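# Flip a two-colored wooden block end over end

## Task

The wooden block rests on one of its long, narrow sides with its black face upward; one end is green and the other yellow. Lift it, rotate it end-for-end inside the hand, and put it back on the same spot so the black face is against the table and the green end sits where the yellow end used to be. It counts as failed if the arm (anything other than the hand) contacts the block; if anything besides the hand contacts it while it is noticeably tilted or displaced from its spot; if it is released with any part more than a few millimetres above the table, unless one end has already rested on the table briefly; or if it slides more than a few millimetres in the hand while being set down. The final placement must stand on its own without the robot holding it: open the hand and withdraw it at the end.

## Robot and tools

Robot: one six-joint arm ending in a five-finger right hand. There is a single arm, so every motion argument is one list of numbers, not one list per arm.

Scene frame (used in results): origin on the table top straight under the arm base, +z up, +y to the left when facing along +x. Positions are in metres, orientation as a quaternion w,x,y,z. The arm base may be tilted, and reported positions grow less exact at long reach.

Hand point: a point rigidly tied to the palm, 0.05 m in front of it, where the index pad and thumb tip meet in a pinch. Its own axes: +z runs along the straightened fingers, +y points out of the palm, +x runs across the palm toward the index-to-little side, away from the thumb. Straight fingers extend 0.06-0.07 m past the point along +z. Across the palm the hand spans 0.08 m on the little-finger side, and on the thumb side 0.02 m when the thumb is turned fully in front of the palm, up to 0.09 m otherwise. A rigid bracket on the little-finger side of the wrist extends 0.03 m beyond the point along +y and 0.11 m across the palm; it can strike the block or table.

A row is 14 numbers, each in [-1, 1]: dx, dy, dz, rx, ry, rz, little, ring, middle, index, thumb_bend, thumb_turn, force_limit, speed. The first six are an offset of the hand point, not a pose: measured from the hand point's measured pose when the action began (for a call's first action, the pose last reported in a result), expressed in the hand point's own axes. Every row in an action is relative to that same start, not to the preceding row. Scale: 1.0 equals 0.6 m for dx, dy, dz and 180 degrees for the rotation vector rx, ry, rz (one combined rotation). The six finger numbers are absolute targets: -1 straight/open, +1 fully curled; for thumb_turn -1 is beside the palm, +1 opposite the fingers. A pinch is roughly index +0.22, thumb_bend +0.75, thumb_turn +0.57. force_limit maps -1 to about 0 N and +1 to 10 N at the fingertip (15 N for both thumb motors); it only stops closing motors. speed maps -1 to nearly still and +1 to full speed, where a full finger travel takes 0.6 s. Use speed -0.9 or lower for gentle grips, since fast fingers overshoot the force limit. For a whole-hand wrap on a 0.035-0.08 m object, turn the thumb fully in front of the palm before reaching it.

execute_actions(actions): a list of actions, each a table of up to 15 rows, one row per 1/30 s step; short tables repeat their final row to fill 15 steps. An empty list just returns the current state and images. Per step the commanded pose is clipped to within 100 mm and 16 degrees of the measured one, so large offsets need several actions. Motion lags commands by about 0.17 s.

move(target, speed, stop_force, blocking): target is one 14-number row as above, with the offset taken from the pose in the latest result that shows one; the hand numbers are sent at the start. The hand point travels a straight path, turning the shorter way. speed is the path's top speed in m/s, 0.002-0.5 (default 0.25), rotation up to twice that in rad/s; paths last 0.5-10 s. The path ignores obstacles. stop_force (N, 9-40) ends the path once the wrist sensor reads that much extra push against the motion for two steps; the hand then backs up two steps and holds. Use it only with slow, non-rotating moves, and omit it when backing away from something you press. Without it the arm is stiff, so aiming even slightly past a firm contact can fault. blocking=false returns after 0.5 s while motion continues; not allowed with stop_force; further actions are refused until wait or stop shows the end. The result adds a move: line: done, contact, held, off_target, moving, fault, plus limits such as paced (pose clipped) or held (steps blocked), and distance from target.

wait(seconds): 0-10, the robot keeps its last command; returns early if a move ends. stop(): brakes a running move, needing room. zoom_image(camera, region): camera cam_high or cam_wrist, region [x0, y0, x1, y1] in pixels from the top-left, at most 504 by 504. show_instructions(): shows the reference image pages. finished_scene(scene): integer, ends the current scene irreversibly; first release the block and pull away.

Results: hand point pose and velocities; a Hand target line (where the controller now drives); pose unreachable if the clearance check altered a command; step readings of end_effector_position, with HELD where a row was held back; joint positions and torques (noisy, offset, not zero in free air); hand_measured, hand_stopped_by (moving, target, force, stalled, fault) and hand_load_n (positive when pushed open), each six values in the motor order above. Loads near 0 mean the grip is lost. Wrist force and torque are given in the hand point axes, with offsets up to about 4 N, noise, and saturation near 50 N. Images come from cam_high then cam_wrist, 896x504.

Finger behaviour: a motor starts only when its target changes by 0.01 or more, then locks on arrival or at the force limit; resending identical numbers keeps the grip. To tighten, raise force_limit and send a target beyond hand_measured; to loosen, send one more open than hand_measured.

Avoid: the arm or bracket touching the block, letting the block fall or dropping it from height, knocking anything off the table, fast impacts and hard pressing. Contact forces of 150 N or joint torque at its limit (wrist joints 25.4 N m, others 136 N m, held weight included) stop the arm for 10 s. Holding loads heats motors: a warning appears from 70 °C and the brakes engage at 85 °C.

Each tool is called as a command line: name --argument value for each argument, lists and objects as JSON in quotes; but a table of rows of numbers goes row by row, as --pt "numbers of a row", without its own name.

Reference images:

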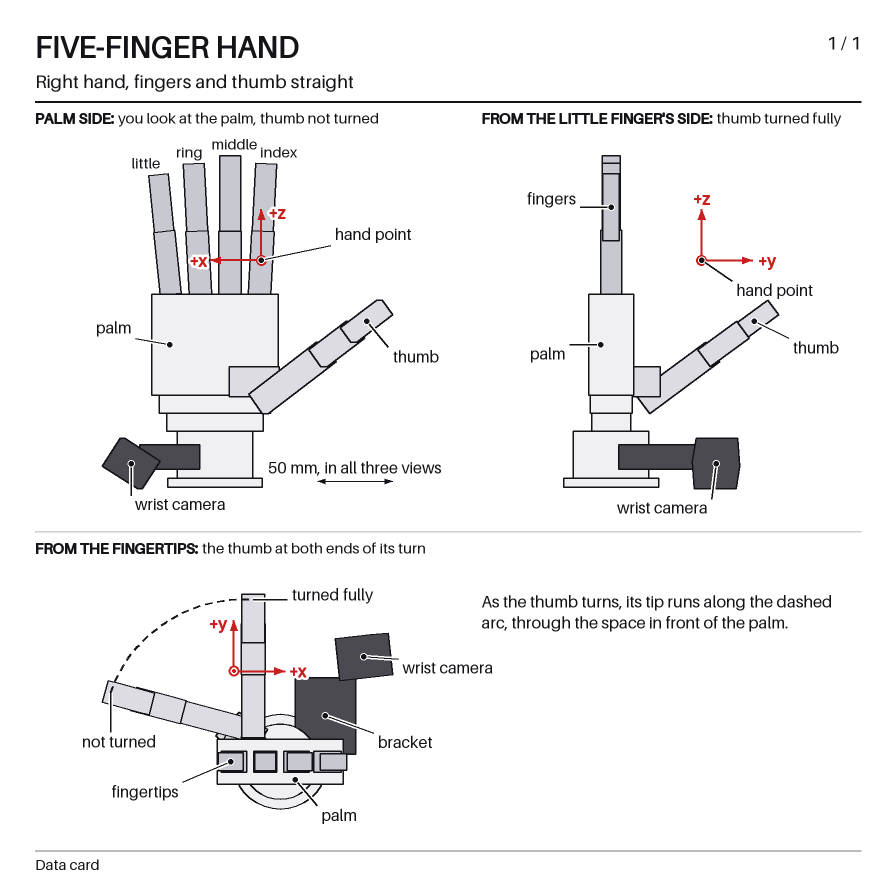

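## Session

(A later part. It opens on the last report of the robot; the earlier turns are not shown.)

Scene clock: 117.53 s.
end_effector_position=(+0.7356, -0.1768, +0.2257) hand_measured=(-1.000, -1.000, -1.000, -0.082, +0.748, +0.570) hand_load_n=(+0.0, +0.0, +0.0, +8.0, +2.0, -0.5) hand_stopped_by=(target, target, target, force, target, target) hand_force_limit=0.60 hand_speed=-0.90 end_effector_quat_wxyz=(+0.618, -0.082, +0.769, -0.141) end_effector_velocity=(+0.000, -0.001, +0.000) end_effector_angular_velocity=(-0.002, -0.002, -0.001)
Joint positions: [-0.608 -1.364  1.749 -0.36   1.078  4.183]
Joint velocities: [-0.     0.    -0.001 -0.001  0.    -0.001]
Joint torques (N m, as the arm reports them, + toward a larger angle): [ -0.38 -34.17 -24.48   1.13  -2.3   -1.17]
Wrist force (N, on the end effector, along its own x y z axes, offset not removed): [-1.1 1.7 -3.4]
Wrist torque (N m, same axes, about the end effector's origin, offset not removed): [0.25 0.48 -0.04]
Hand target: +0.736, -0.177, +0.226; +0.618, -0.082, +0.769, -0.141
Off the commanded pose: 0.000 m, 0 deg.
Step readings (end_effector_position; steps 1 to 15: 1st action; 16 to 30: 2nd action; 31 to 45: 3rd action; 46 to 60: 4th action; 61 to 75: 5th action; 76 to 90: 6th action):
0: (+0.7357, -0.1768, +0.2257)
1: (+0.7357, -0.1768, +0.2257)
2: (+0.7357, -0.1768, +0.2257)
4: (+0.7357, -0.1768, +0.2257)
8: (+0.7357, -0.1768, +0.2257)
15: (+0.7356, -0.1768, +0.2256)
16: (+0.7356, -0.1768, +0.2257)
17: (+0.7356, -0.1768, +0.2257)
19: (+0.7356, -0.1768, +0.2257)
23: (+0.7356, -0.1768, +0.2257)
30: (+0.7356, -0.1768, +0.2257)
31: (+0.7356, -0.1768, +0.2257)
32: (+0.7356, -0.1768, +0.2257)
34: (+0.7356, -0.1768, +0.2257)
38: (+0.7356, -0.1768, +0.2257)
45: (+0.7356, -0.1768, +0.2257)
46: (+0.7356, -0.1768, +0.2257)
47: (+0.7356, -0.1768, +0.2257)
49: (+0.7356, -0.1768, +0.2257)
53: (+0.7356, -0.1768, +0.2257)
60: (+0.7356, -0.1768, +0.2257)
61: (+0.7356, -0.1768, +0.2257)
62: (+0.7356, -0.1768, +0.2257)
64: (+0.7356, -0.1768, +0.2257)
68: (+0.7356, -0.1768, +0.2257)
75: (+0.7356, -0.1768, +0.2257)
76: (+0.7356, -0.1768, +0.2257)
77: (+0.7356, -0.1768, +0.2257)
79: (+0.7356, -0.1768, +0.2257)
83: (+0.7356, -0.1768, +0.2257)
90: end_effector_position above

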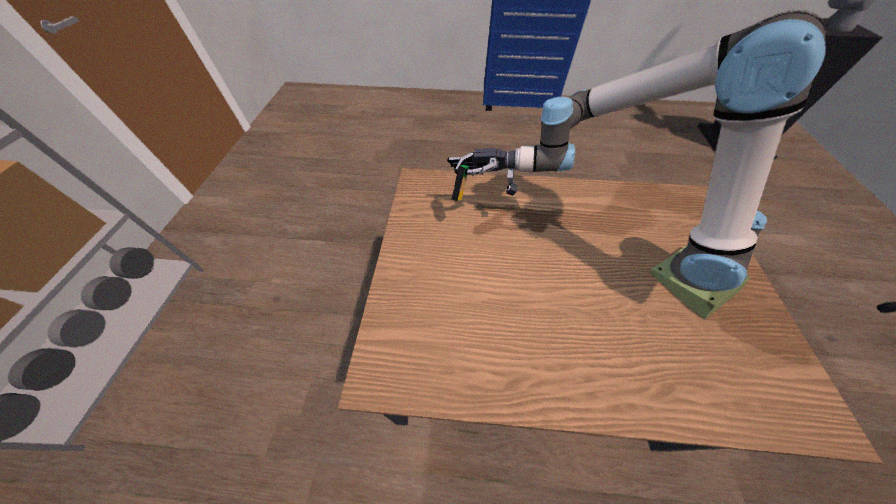

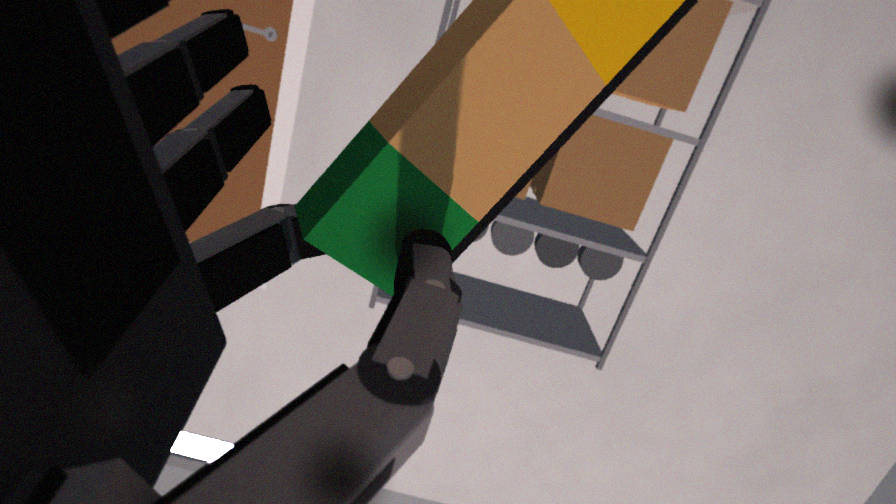

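move --target '[0.149,0.173,0.12,0.095,0.277,-0.563,-1,-1,-1,0.25,0.75,0.57,0.6,-0.9]'

zoom_image --camera "cam_high" --region '[390, 150, 550, 260]'

Scene clock: 130.97 s.
end_effector_position=(+0.7904, -0.1135, +0.0955) hand_measured=(-1.000, -1.000, -1.000, -0.082, +0.748, +0.570) hand_load_n=(+0.0, +0.0, +0.0, +8.0, +2.5, -0.5) hand_stopped_by=(target, target, target, force, target, target) hand_force_limit=0.60 hand_speed=-0.90 end_effector_quat_wxyz=(+0.040, +0.488, -0.566, +0.664) end_effector_velocity=(+0.000, +0.000, -0.000) end_effector_angular_velocity=(-0.012, +0.000, -0.000)
Joint positions: [ 0.016 -0.911  1.387 -0.7    2.47   2.186]
Joint velocities: [ 0.001  0.003  0.005 -0.023  0.    -0.019]
Joint torques (N m, as the arm reports them, + toward a larger angle): [ 16.28 -41.68  -4.6   -2.95   1.4   -2.15]
Wrist force (N, on the end effector, along its own x y z axes, offset not removed): [2.3 -0.7 -1.4]
Wrist torque (N m, same axes, about the end effector's origin, offset not removed): [-0.07 -0.19 0.37]
Hand target: +0.790, -0.113, +0.095; +0.040, +0.488, -0.565, +0.664
Off the commanded pose: 0.000 m, 0 deg.
move: done

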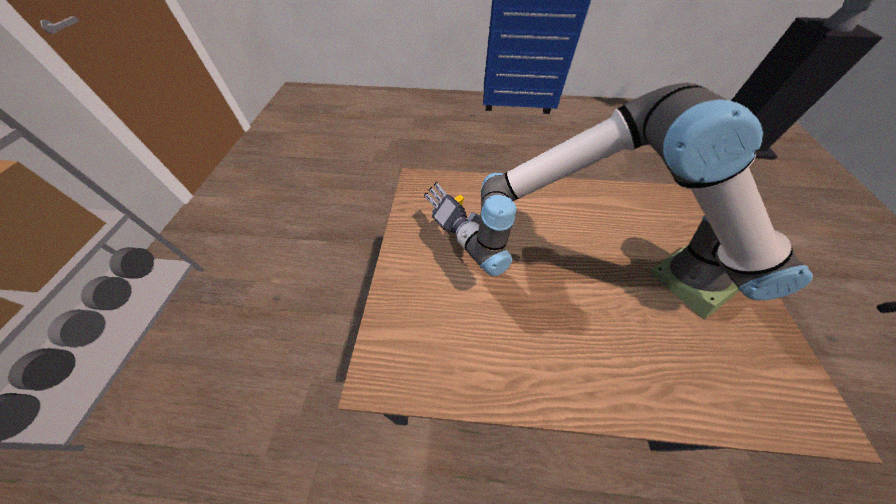

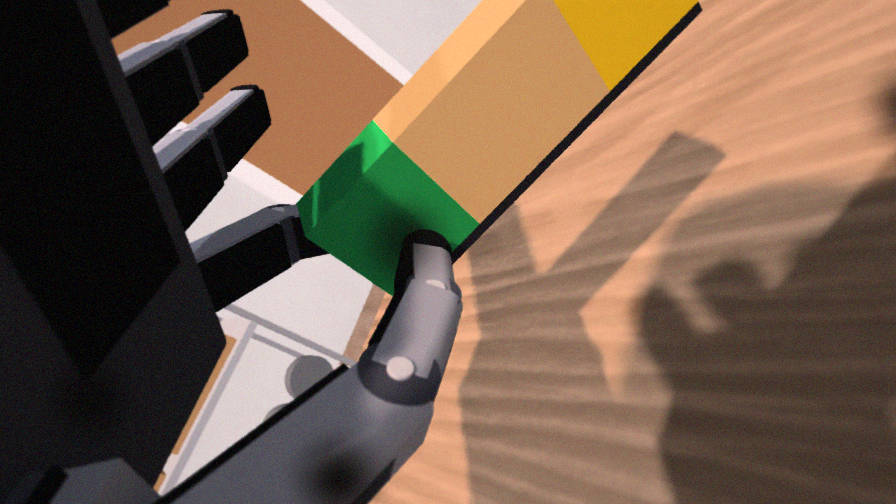

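Region (390, 150, 550, 260) of cam_high's 896x504 image, scaled by 3.150, with more detail than that image has; it fills the top 346 rows of this view, and the rest is white.

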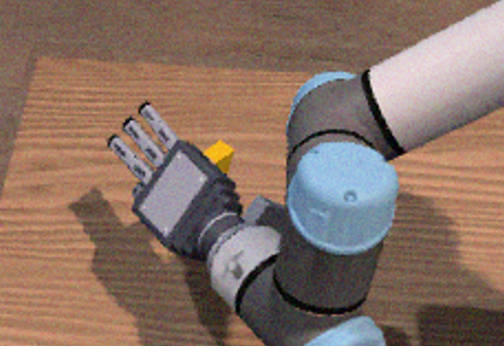

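move --target '[-0.069,0.071,0.012,0,0,0,-1,-1,-1,0.25,0.75,0.57,0.6,-0.9]' --speed 0.06

zoom_image --camera "cam_high" --region '[390, 150, 550, 260]'

Scene clock: 137.93 s.
end_effector_position=(+0.7904, -0.1138, +0.0358) hand_measured=(-1.000, -1.000, -1.000, -0.082, +0.748, +0.570) hand_load_n=(+0.0, +0.0, +0.0, +8.0, +2.5, -0.5) hand_stopped_by=(target, target, target, force, target, target) hand_force_limit=0.60 hand_speed=-0.90 end_effector_quat_wxyz=(+0.040, +0.488, -0.566, +0.664) end_effector_velocity=(+0.001, +0.000, -0.001) end_effector_angular_velocity=(-0.001, -0.000, +0.000)
Joint positions: [-0.004 -0.827  1.405 -0.797  2.451  2.193]
Joint velocities: [-0.     0.002 -0.001 -0.003 -0.    -0.002]
Joint torques (N m, as the arm reports them, + toward a larger angle): [  5.1  -41.89  -3.79  -2.77  -1.96   1.62]
Wrist force (N, on the end effector, along its own x y z axes, offset not removed): [2.2 -0.1 -3.4]
Wrist torque (N m, same axes, about the end effector's origin, offset not removed): [0.02 -0.28 0.34]
Hand target: +0.790, -0.114, +0.036; +0.040, +0.488, -0.566, +0.664
Off the commanded pose: 0.000 m, 0 deg.
move: done

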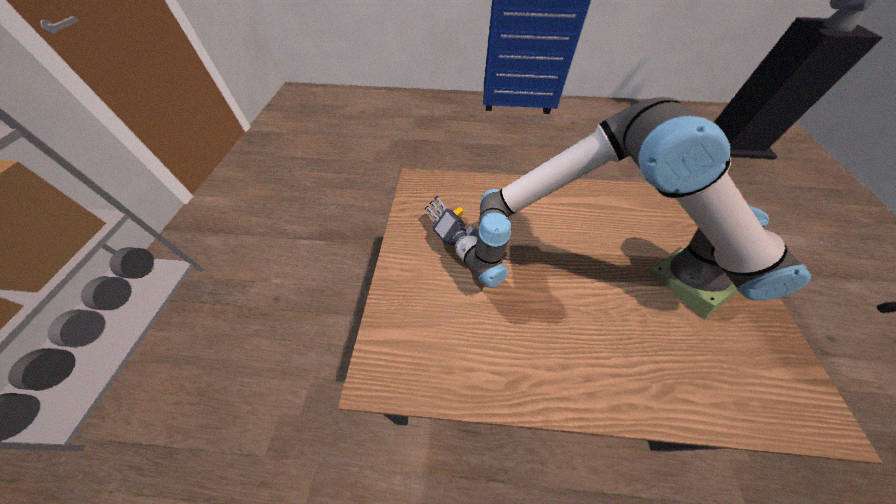

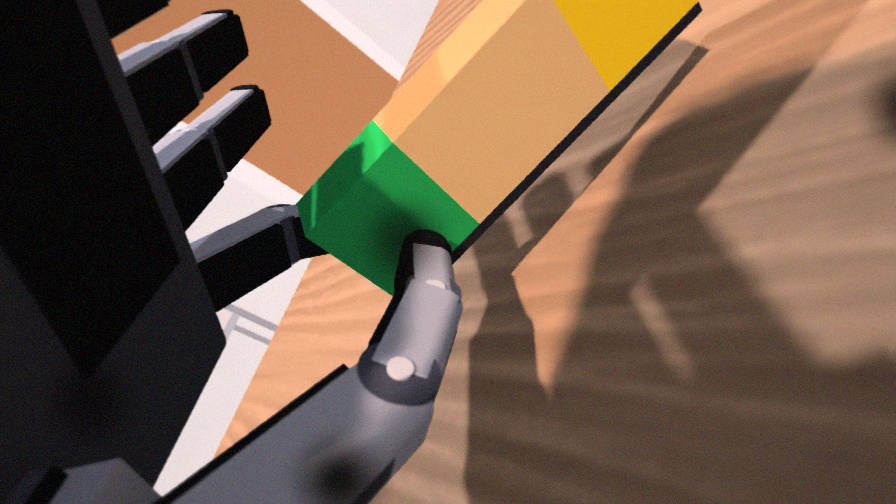

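Region (390, 150, 550, 260) of cam_high's 896x504 image, scaled by 3.150, with more detail than that image has; it fills the top 346 rows of this view, and the rest is white.

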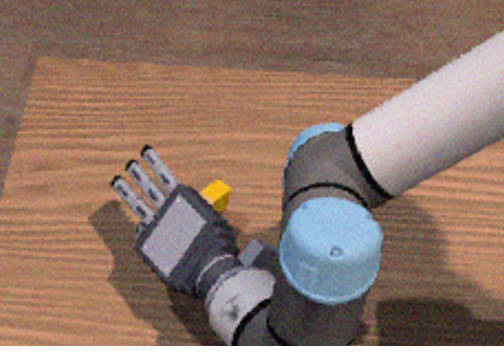

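move --target '[-0.0139,0.0143,0.0023,0,0,0,-1,-1,-1,0.25,0.75,0.57,0.6,-0.9]' --speed 0.01

Scene clock: 141.03 s.
end_effector_position=(+0.7904, -0.1138, +0.0240) hand_measured=(-1.000, -1.000, -1.000, -0.082, +0.748, +0.570) hand_load_n=(+0.0, +0.0, +0.0, +8.0, +2.5, -0.5) hand_stopped_by=(target, target, target, force, target, target) hand_force_limit=0.60 hand_speed=-0.90 end_effector_quat_wxyz=(+0.040, +0.488, -0.566, +0.664) end_effector_velocity=(-0.000, +0.000, -0.002) end_effector_angular_velocity=(-0.000, +0.001, +0.001)
Joint positions: [-0.008 -0.809  1.407 -0.815  2.448  2.194]
Joint velocities: [ 0.     0.003  0.001 -0.003 -0.    -0.001]
Joint torques (N m, as the arm reports them, + toward a larger angle): [  6.77 -39.78  -1.56  -2.81  -2.17   1.77]
Wrist force (N, on the end effector, along its own x y z axes, offset not removed): [0.6 3.2 0.9]
Wrist torque (N m, same axes, about the end effector's origin, offset not removed): [0.25 -0.05 0.28]
Hand target: +0.790, -0.114, +0.024; +0.040, +0.488, -0.566, +0.664
Off the commanded pose: 0.000 m, 0 deg.
move: done

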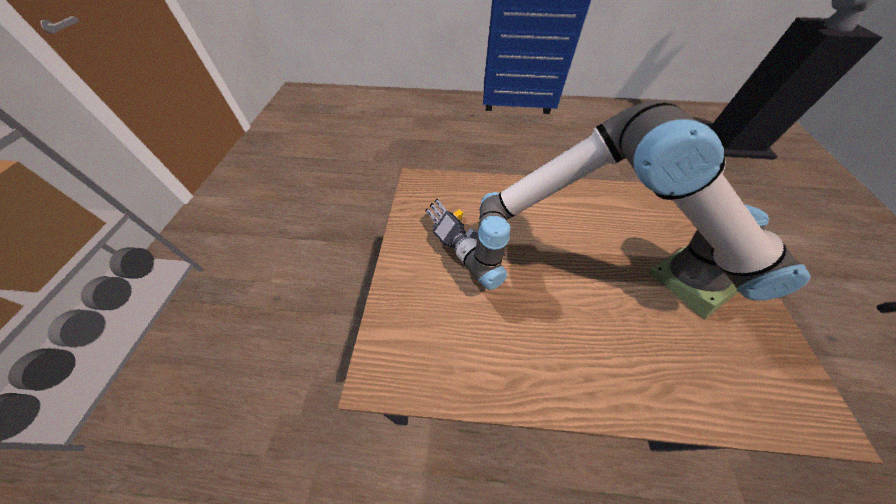

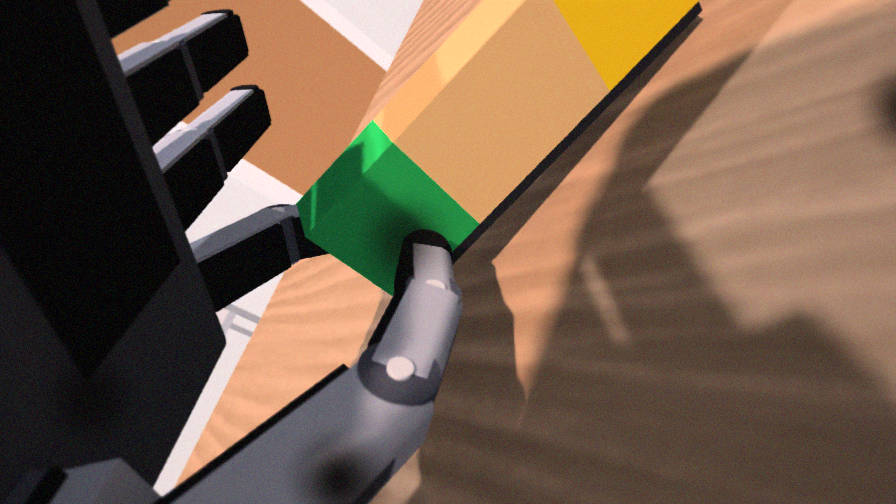

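move --target '[-0.005,0.005,0.001,0.002,0.006,-0.027,-1,-1,-1,0.25,0.75,0.57,0.6,-0.9]' --speed 0.02

Scene clock: 145.77 s.
end_effector_position=(+0.7904, -0.1138, +0.0197) hand_measured=(-1.000, -1.000, -1.000, -0.082, +0.748, +0.570) hand_load_n=(+0.0, +0.0, +0.0, +8.0, +2.5, -0.5) hand_stopped_by=(target, target, target, force, target, target) hand_force_limit=0.60 hand_speed=-0.90 end_effector_quat_wxyz=(+0.072, +0.505, -0.542, +0.668) end_effector_velocity=(-0.001, -0.000, -0.001) end_effector_angular_velocity=(-0.005, +0.004, -0.001)
Joint positions: [-0.002 -0.786  1.396 -0.86   2.458  2.085]
Joint velocities: [ 0.     0.002  0.001 -0.005  0.001 -0.008]
Joint torques (N m, as the arm reports them, + toward a larger angle): [ 17.75 -42.06 -30.28  -3.41   0.84  -1.9 ]
Wrist force (N, on the end effector, along its own x y z axes, offset not removed): [-2.5 1.0 -3.0]
Wrist torque (N m, same axes, about the end effector's origin, offset not removed): [0.00 0.64 0.26]
Hand target: +0.790, -0.114, +0.020; +0.072, +0.505, -0.542, +0.668
Off the commanded pose: 0.000 m, 0 deg.
move: done

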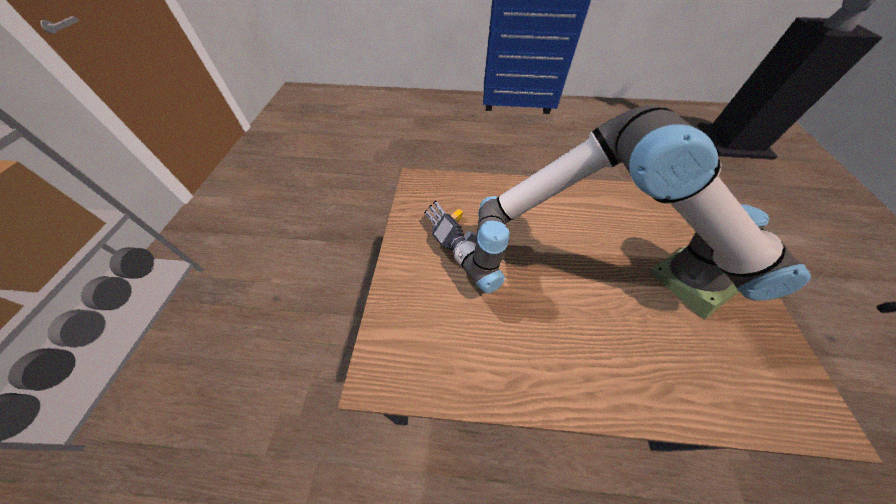

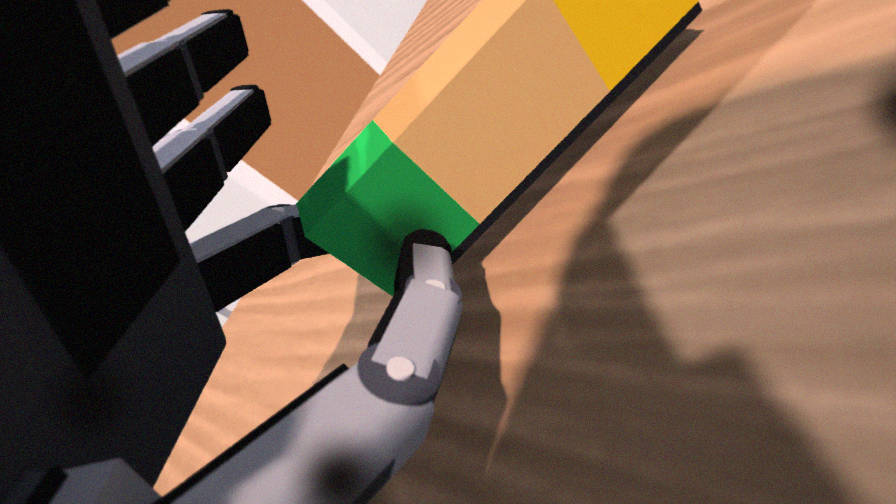

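move --target '[-0.0075,0.0065,0.001,0,0,-0.006,-1,-1,-1,0.25,0.75,0.57,0.6,-0.9]' --speed 0.006

Scene clock: 151.47 s.
end_effector_position=(+0.7904, -0.1138, +0.0138) hand_measured=(-1.000, -1.000, -1.000, -0.082, +0.748, +0.570) hand_load_n=(+0.0, +0.0, +0.0, +8.0, +2.5, -0.5) hand_stopped_by=(target, target, target, force, target, target) hand_force_limit=0.60 hand_speed=-0.90 end_effector_quat_wxyz=(+0.078, +0.510, -0.537, +0.667) end_effector_velocity=(+0.000, -0.000, -0.000) end_effector_angular_velocity=(-0.002, +0.001, +0.000)
Joint positions: [-0.003 -0.774  1.392 -0.868  2.457  2.066]
Joint velocities: [-0.     0.001 -0.001 -0.001 -0.    -0.002]
Joint torques (N m, as the arm reports them, + toward a larger angle): [  5.63 -45.8  -29.3   -3.26  -2.17  -1.46]
Wrist force (N, on the end effector, along its own x y z axes, offset not removed): [3.6 -1.0 -1.5]
Wrist torque (N m, same axes, about the end effector's origin, offset not removed): [-0.28 -0.33 0.31]
Hand target: +0.790, -0.114, +0.014; +0.078, +0.510, -0.537, +0.667
Off the commanded pose: 0.000 m, 0 deg.
move: done

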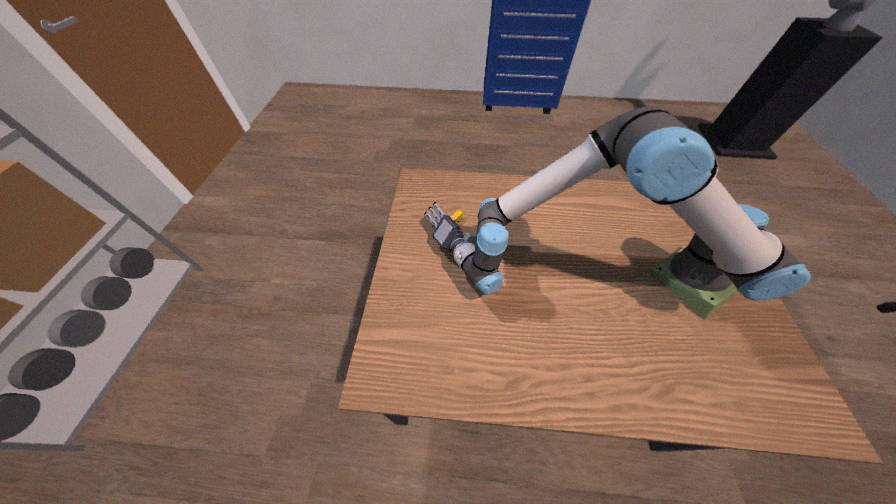

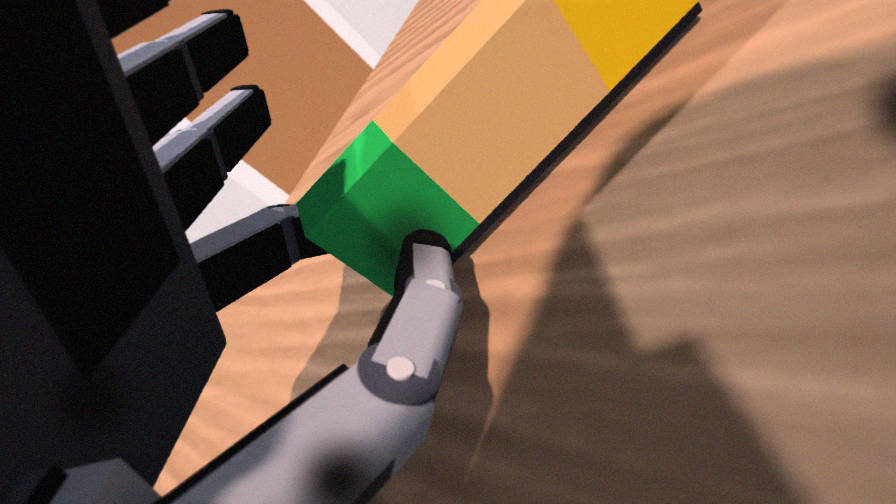

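move --target '[-0.0045,0.0038,0.0006,0,0,-0.004,-1,-1,-1,0.25,0.75,0.57,0.6,-0.9]' --speed 0.004

zoom_image --camera "cam_wrist" --region '[350, 0, 750, 320]'

Scene clock: 154.90 s.
end_effector_position=(+0.7904, -0.1138, +0.0103) hand_measured=(-1.000, -1.000, -1.000, -0.082, +0.748, +0.570) hand_load_n=(+0.0, +0.0, +0.0, +8.0, +1.5, -1.5) hand_stopped_by=(target, target, target, force, target, target) hand_force_limit=0.60 hand_speed=-0.90 end_effector_quat_wxyz=(+0.082, +0.514, -0.534, +0.666) end_effector_velocity=(-0.001, -0.000, -0.001) end_effector_angular_velocity=(+0.000, +0.002, +0.000)
Joint positions: [-0.003 -0.766  1.39  -0.873  2.457  2.054]
Joint velocities: [-0.     0.001  0.001  0.     0.    -0.   ]
Joint torques (N m, as the arm reports them, + toward a larger angle): [  5.73 -37.73 -26.78  -1.94  -1.63  -0.94]
Wrist force (N, on the end effector, along its own x y z axes, offset not removed): [2.6 -6.7 -2.5]
Wrist torque (N m, same axes, about the end effector's origin, offset not removed): [-0.36 0.53 0.07]
Hand target: +0.790, -0.114, +0.010; +0.082, +0.514, -0.534, +0.666
Off the commanded pose: 0.000 m, 0 deg.
move: done

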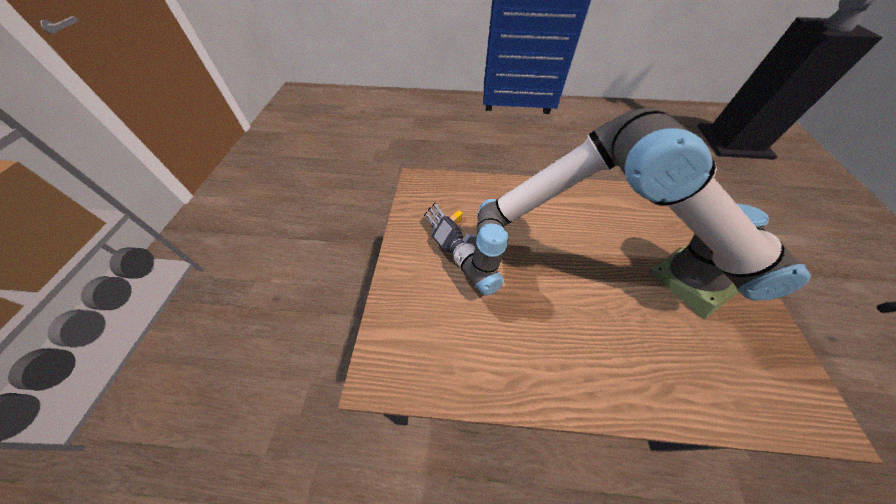

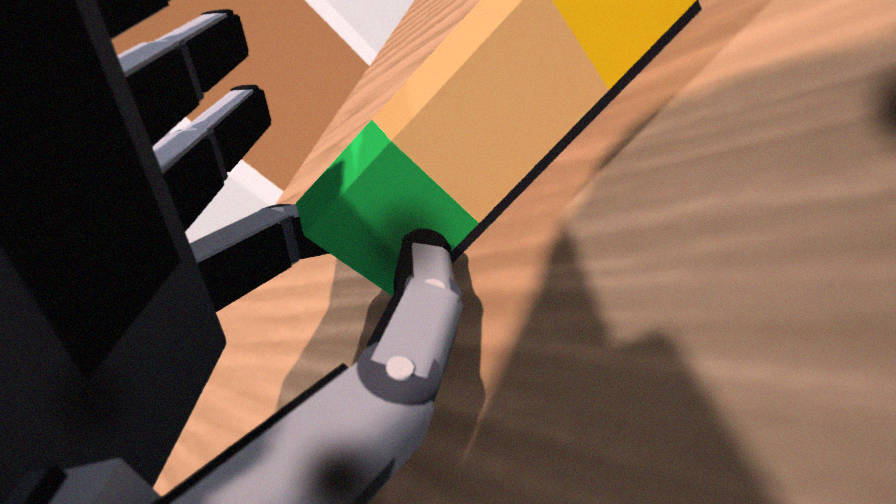

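Region (350, 0, 750, 320) of cam_wrist's 896x504 image, scaled by 1.260, with more detail than that image has; it fills the top 403 rows of this view, and the rest is white.

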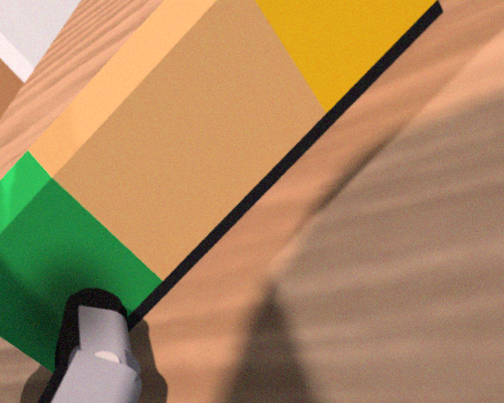

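Landed. Release, back off slightly, lift.

move --target '[0,0,0,0,0,0,-1,-1,-1,-0.5,0.75,0.57,0.6,-0.5]'

move --target '[0.004,0,-0.012,0,0,0,-1,-1,-1,-0.5,0.75,0.57,0.6,-0.5]' --speed 0.02

move --target '[0.19,-0.16,-0.07,0,0,0,-1,-1,-1,-0.5,0.75,0.57,0.6,-0.5]' --speed 0.15

zoom_image --camera "cam_high" --region '[390, 150, 630, 285]'

Scene clock: 158.87 s.
end_effector_position=(+0.7904, -0.1139, +0.0103) hand_measured=(-1.000, -1.000, -1.000, -0.500, +0.750, +0.570) hand_load_n=(+0.0, +0.0, +0.0, +0.0, +0.0, +0.0) hand_stopped_by=(target, target, target, target, target, target) hand_force_limit=0.60 hand_speed=-0.50 end_effector_quat_wxyz=(+0.082, +0.514, -0.534, +0.666) end_effector_velocity=(+0.000, +0.000, +0.000) end_effector_angular_velocity=(+0.000, -0.001, +0.000)
Joint positions: [-0.003 -0.766  1.389 -0.873  2.457  2.054]
Joint velocities: [ 0.  0. -0.  0. -0.  0.]
Joint torques (N m, as the arm reports them, + toward a larger angle): [ 11.93 -63.95 -15.83   0.99   0.87   1.79]
Wrist force (N, on the end effector, along its own x y z axes, offset not removed): [-2.9 1.8 -1.9]
Wrist torque (N m, same axes, about the end effector's origin, offset not removed): [0.08 0.58 0.12]
Hand target: +0.790, -0.114, +0.010; +0.082, +0.514, -0.534, +0.666
Off the commanded pose: 0.000 m, 0 deg.
move: done

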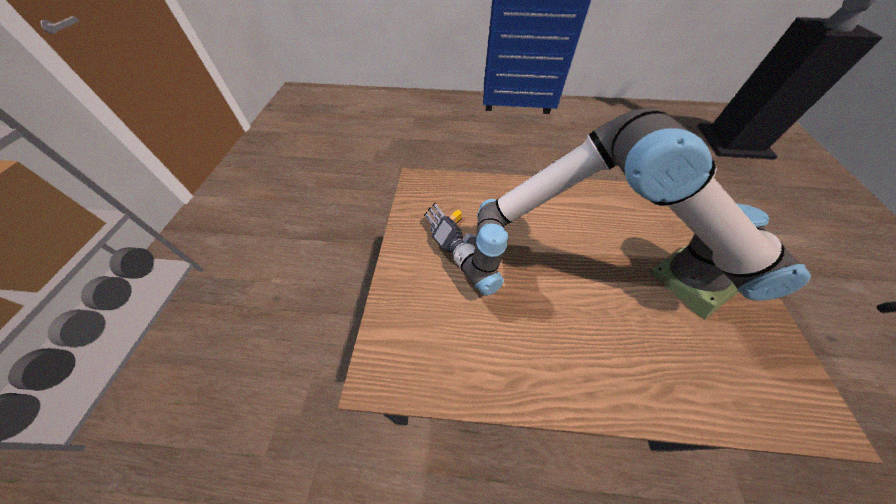

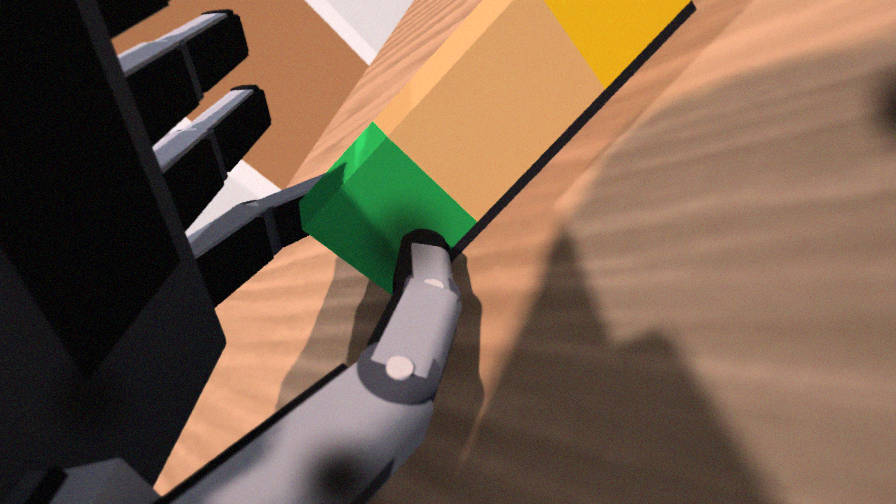

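Scene clock: 159.60 s.
end_effector_position=(+0.7852, -0.1093, +0.0128) hand_measured=(-1.000, -1.000, -1.000, -0.500, +0.750, +0.570) hand_load_n=(+0.0, +0.0, +0.0, +0.0, +0.0, +0.0) hand_stopped_by=(target, target, target, target, target, target) hand_force_limit=0.60 hand_speed=-0.50 end_effector_quat_wxyz=(+0.082, +0.514, -0.534, +0.666) end_effector_velocity=(-0.001, +0.001, +0.001) end_effector_angular_velocity=(-0.000, -0.001, -0.001)
Joint positions: [ 0.004 -0.777  1.408 -0.883  2.464  2.051]
Joint velocities: [ 0.002 -0.003  0.004 -0.004  0.002 -0.001]
Joint torques (N m, as the arm reports them, + toward a larger angle): [ 20.13 -63.53  -0.76  -2.64   0.97  -1.79]
Wrist force (N, on the end effector, along its own x y z axes, offset not removed): [0.6 -0.9 -3.7]
Wrist torque (N m, same axes, about the end effector's origin, offset not removed): [0.08 0.12 0.36]
Hand target: +0.785, -0.109, +0.013; +0.082, +0.514, -0.534, +0.666
Off the commanded pose: 0.000 m, 0 deg.
move: done

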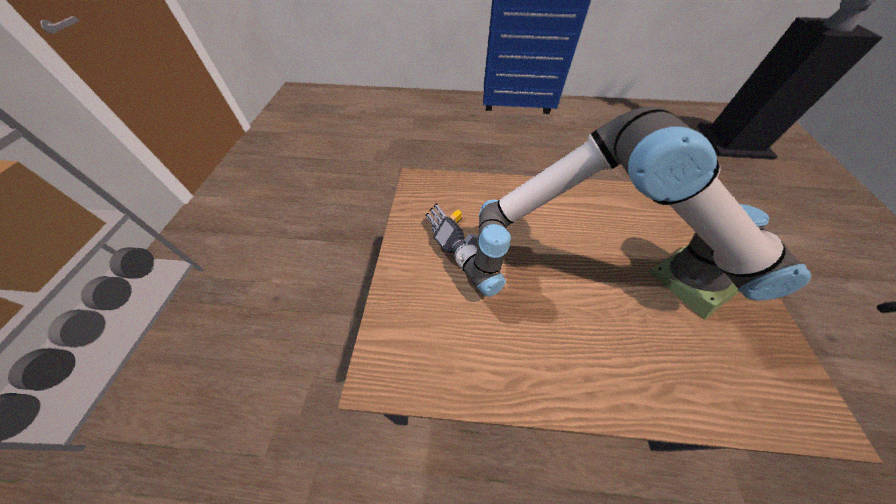

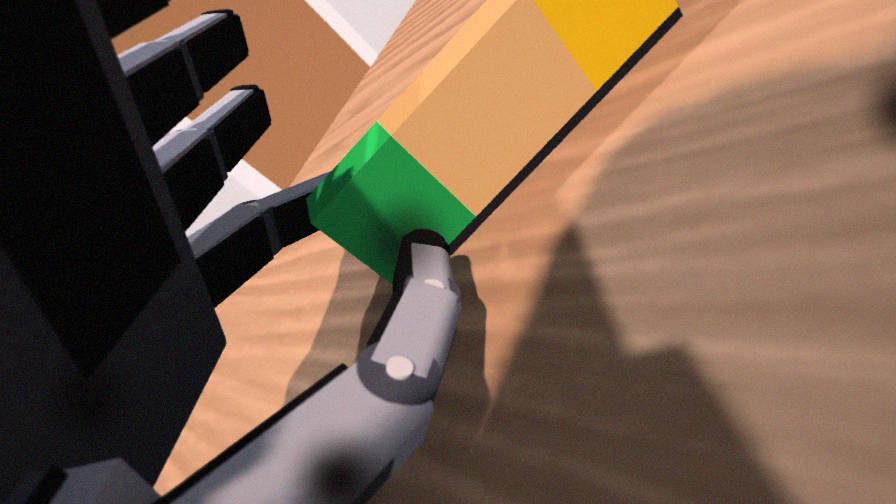

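Scene clock: 161.13 s.
end_effector_position=(+0.7712, -0.0859, +0.1650) hand_measured=(-1.000, -1.000, -1.000, -0.500, +0.750, +0.570) hand_load_n=(+0.0, +0.0, +0.0, +0.0, +0.0, +0.0) hand_stopped_by=(target, target, target, target, target, target) hand_force_limit=0.60 hand_speed=-0.50 end_effector_quat_wxyz=(+0.082, +0.514, -0.534, +0.666) end_effector_velocity=(+0.000, +0.000, +0.002) end_effector_angular_velocity=(-0.000, -0.000, +0.000)
Joint positions: [ 0.091 -0.995  1.388 -0.676  2.547  2.013]
Joint velocities: [ 0.001 -0.002 -0.002  0.003  0.001 -0.001]
Joint torques (N m, as the arm reports them, + toward a larger angle): [ 15.77 -60.09 -31.45   0.63   1.1   -1.77]
Wrist force (N, on the end effector, along its own x y z axes, offset not removed): [-1.3 0.0 -4.1]
Wrist torque (N m, same axes, about the end effector's origin, offset not removed): [0.09 0.49 0.25]
Hand target: +0.771, -0.086, +0.165; +0.082, +0.514, -0.534, +0.666
Off the commanded pose: 0.000 m, 0 deg.
move: done

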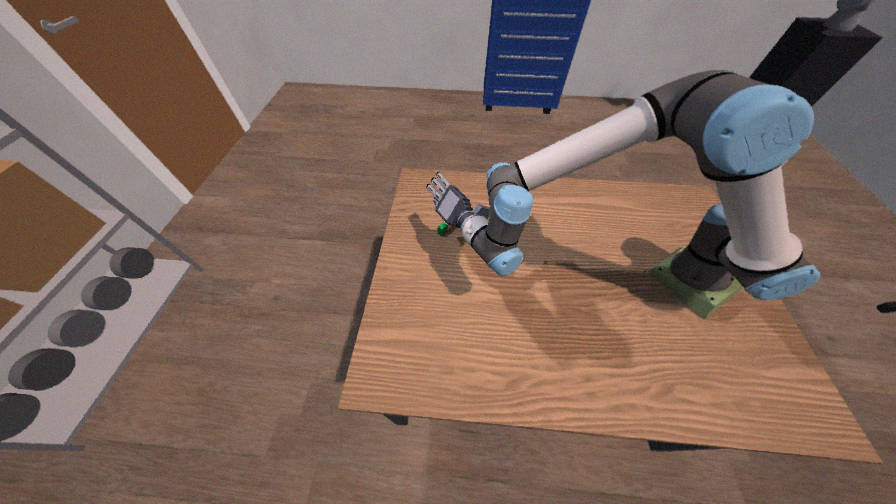

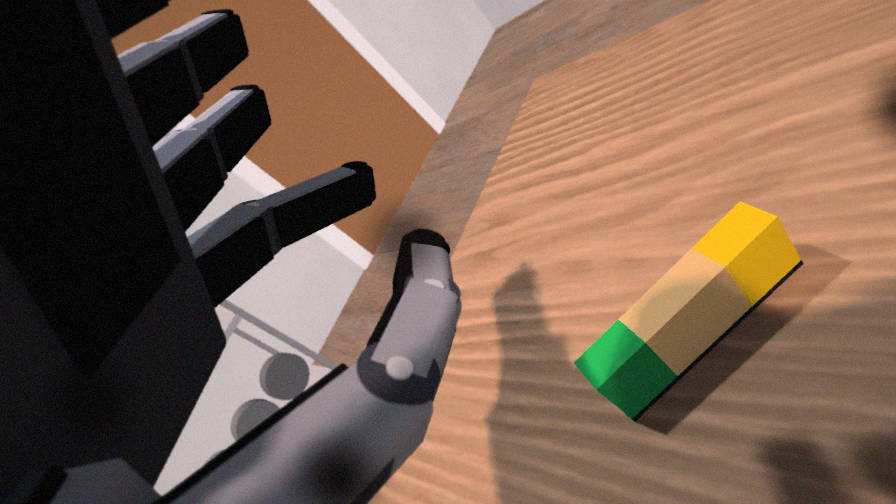

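Region (390, 150, 630, 285) of cam_high's 896x504 image, scaled by 2.100, with more detail than that image has; it fills the top 284 rows of this view, and the rest is white.

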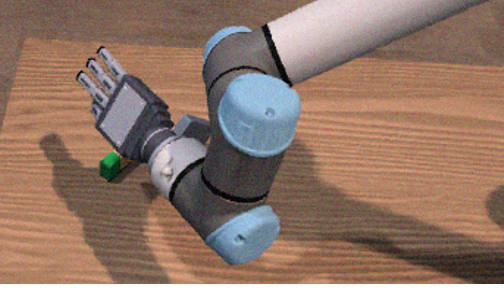

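move --target '[0.15,0.15,-0.3,0,0,0,-1,-1,-1,-0.5,0.75,0.57,0.6,-0.5]'

zoom_image --camera "cam_high" --region '[390, 150, 630, 285]'

Scene clock: 165.40 s.
end_effector_position=(+0.5633, -0.0198, +0.1959) hand_measured=(-1.000, -1.000, -1.000, -0.500, +0.750, +0.570) hand_load_n=(+0.0, +0.0, +0.0, +0.0, +0.0, +0.0) hand_stopped_by=(target, target, target, target, target, target) hand_force_limit=0.60 hand_speed=-0.50 end_effector_quat_wxyz=(+0.082, +0.514, -0.534, +0.666) end_effector_velocity=(-0.001, +0.000, +0.001) end_effector_angular_velocity=(-0.001, -0.003, -0.001)
Joint positions: [ 0.278 -1.353  1.969 -1.011  2.725  1.885]
Joint velocities: [ 0.002 -0.002  0.004 -0.011  0.001 -0.007]
Joint torques (N m, as the arm reports them, + toward a larger angle): [ 12.96 -40.85  -2.1   -3.06   0.86  -2.08]
Wrist force (N, on the end effector, along its own x y z axes, offset not removed): [-0.2 0.4 1.8]
Wrist torque (N m, same axes, about the end effector's origin, offset not removed): [-0.05 0.13 0.40]
Hand target: +0.563, -0.020, +0.196; +0.082, +0.514, -0.534, +0.666
Off the commanded pose: 0.000 m, 0 deg.
move: done

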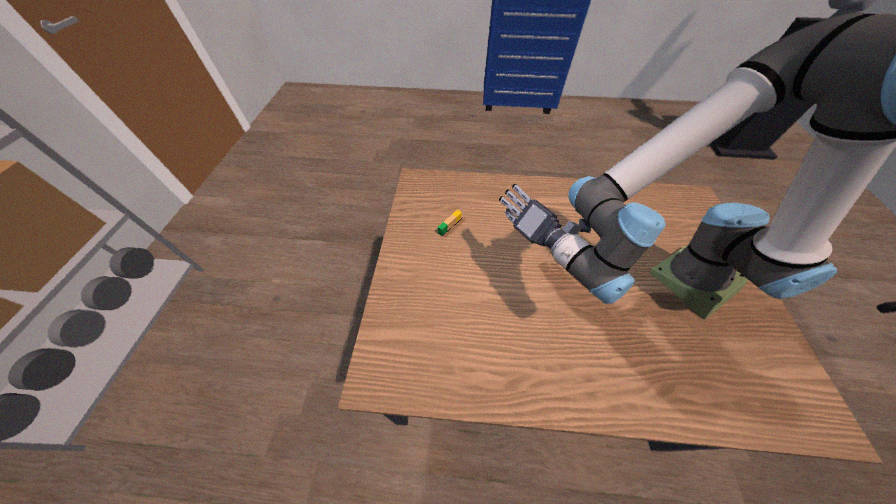

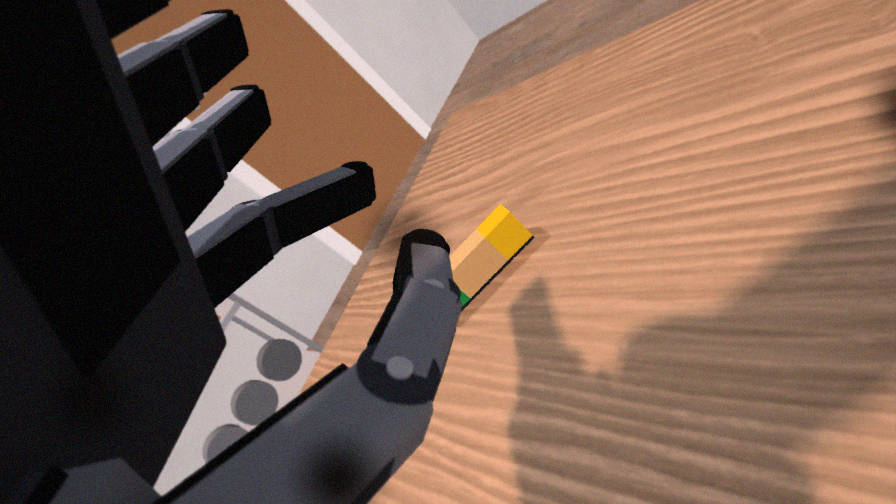

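Region (390, 150, 630, 285) of cam_high's 896x504 image, scaled by 2.100, with more detail than that image has; it fills the top 284 rows of this view, and the rest is white.

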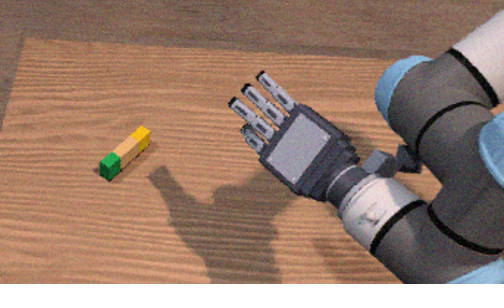

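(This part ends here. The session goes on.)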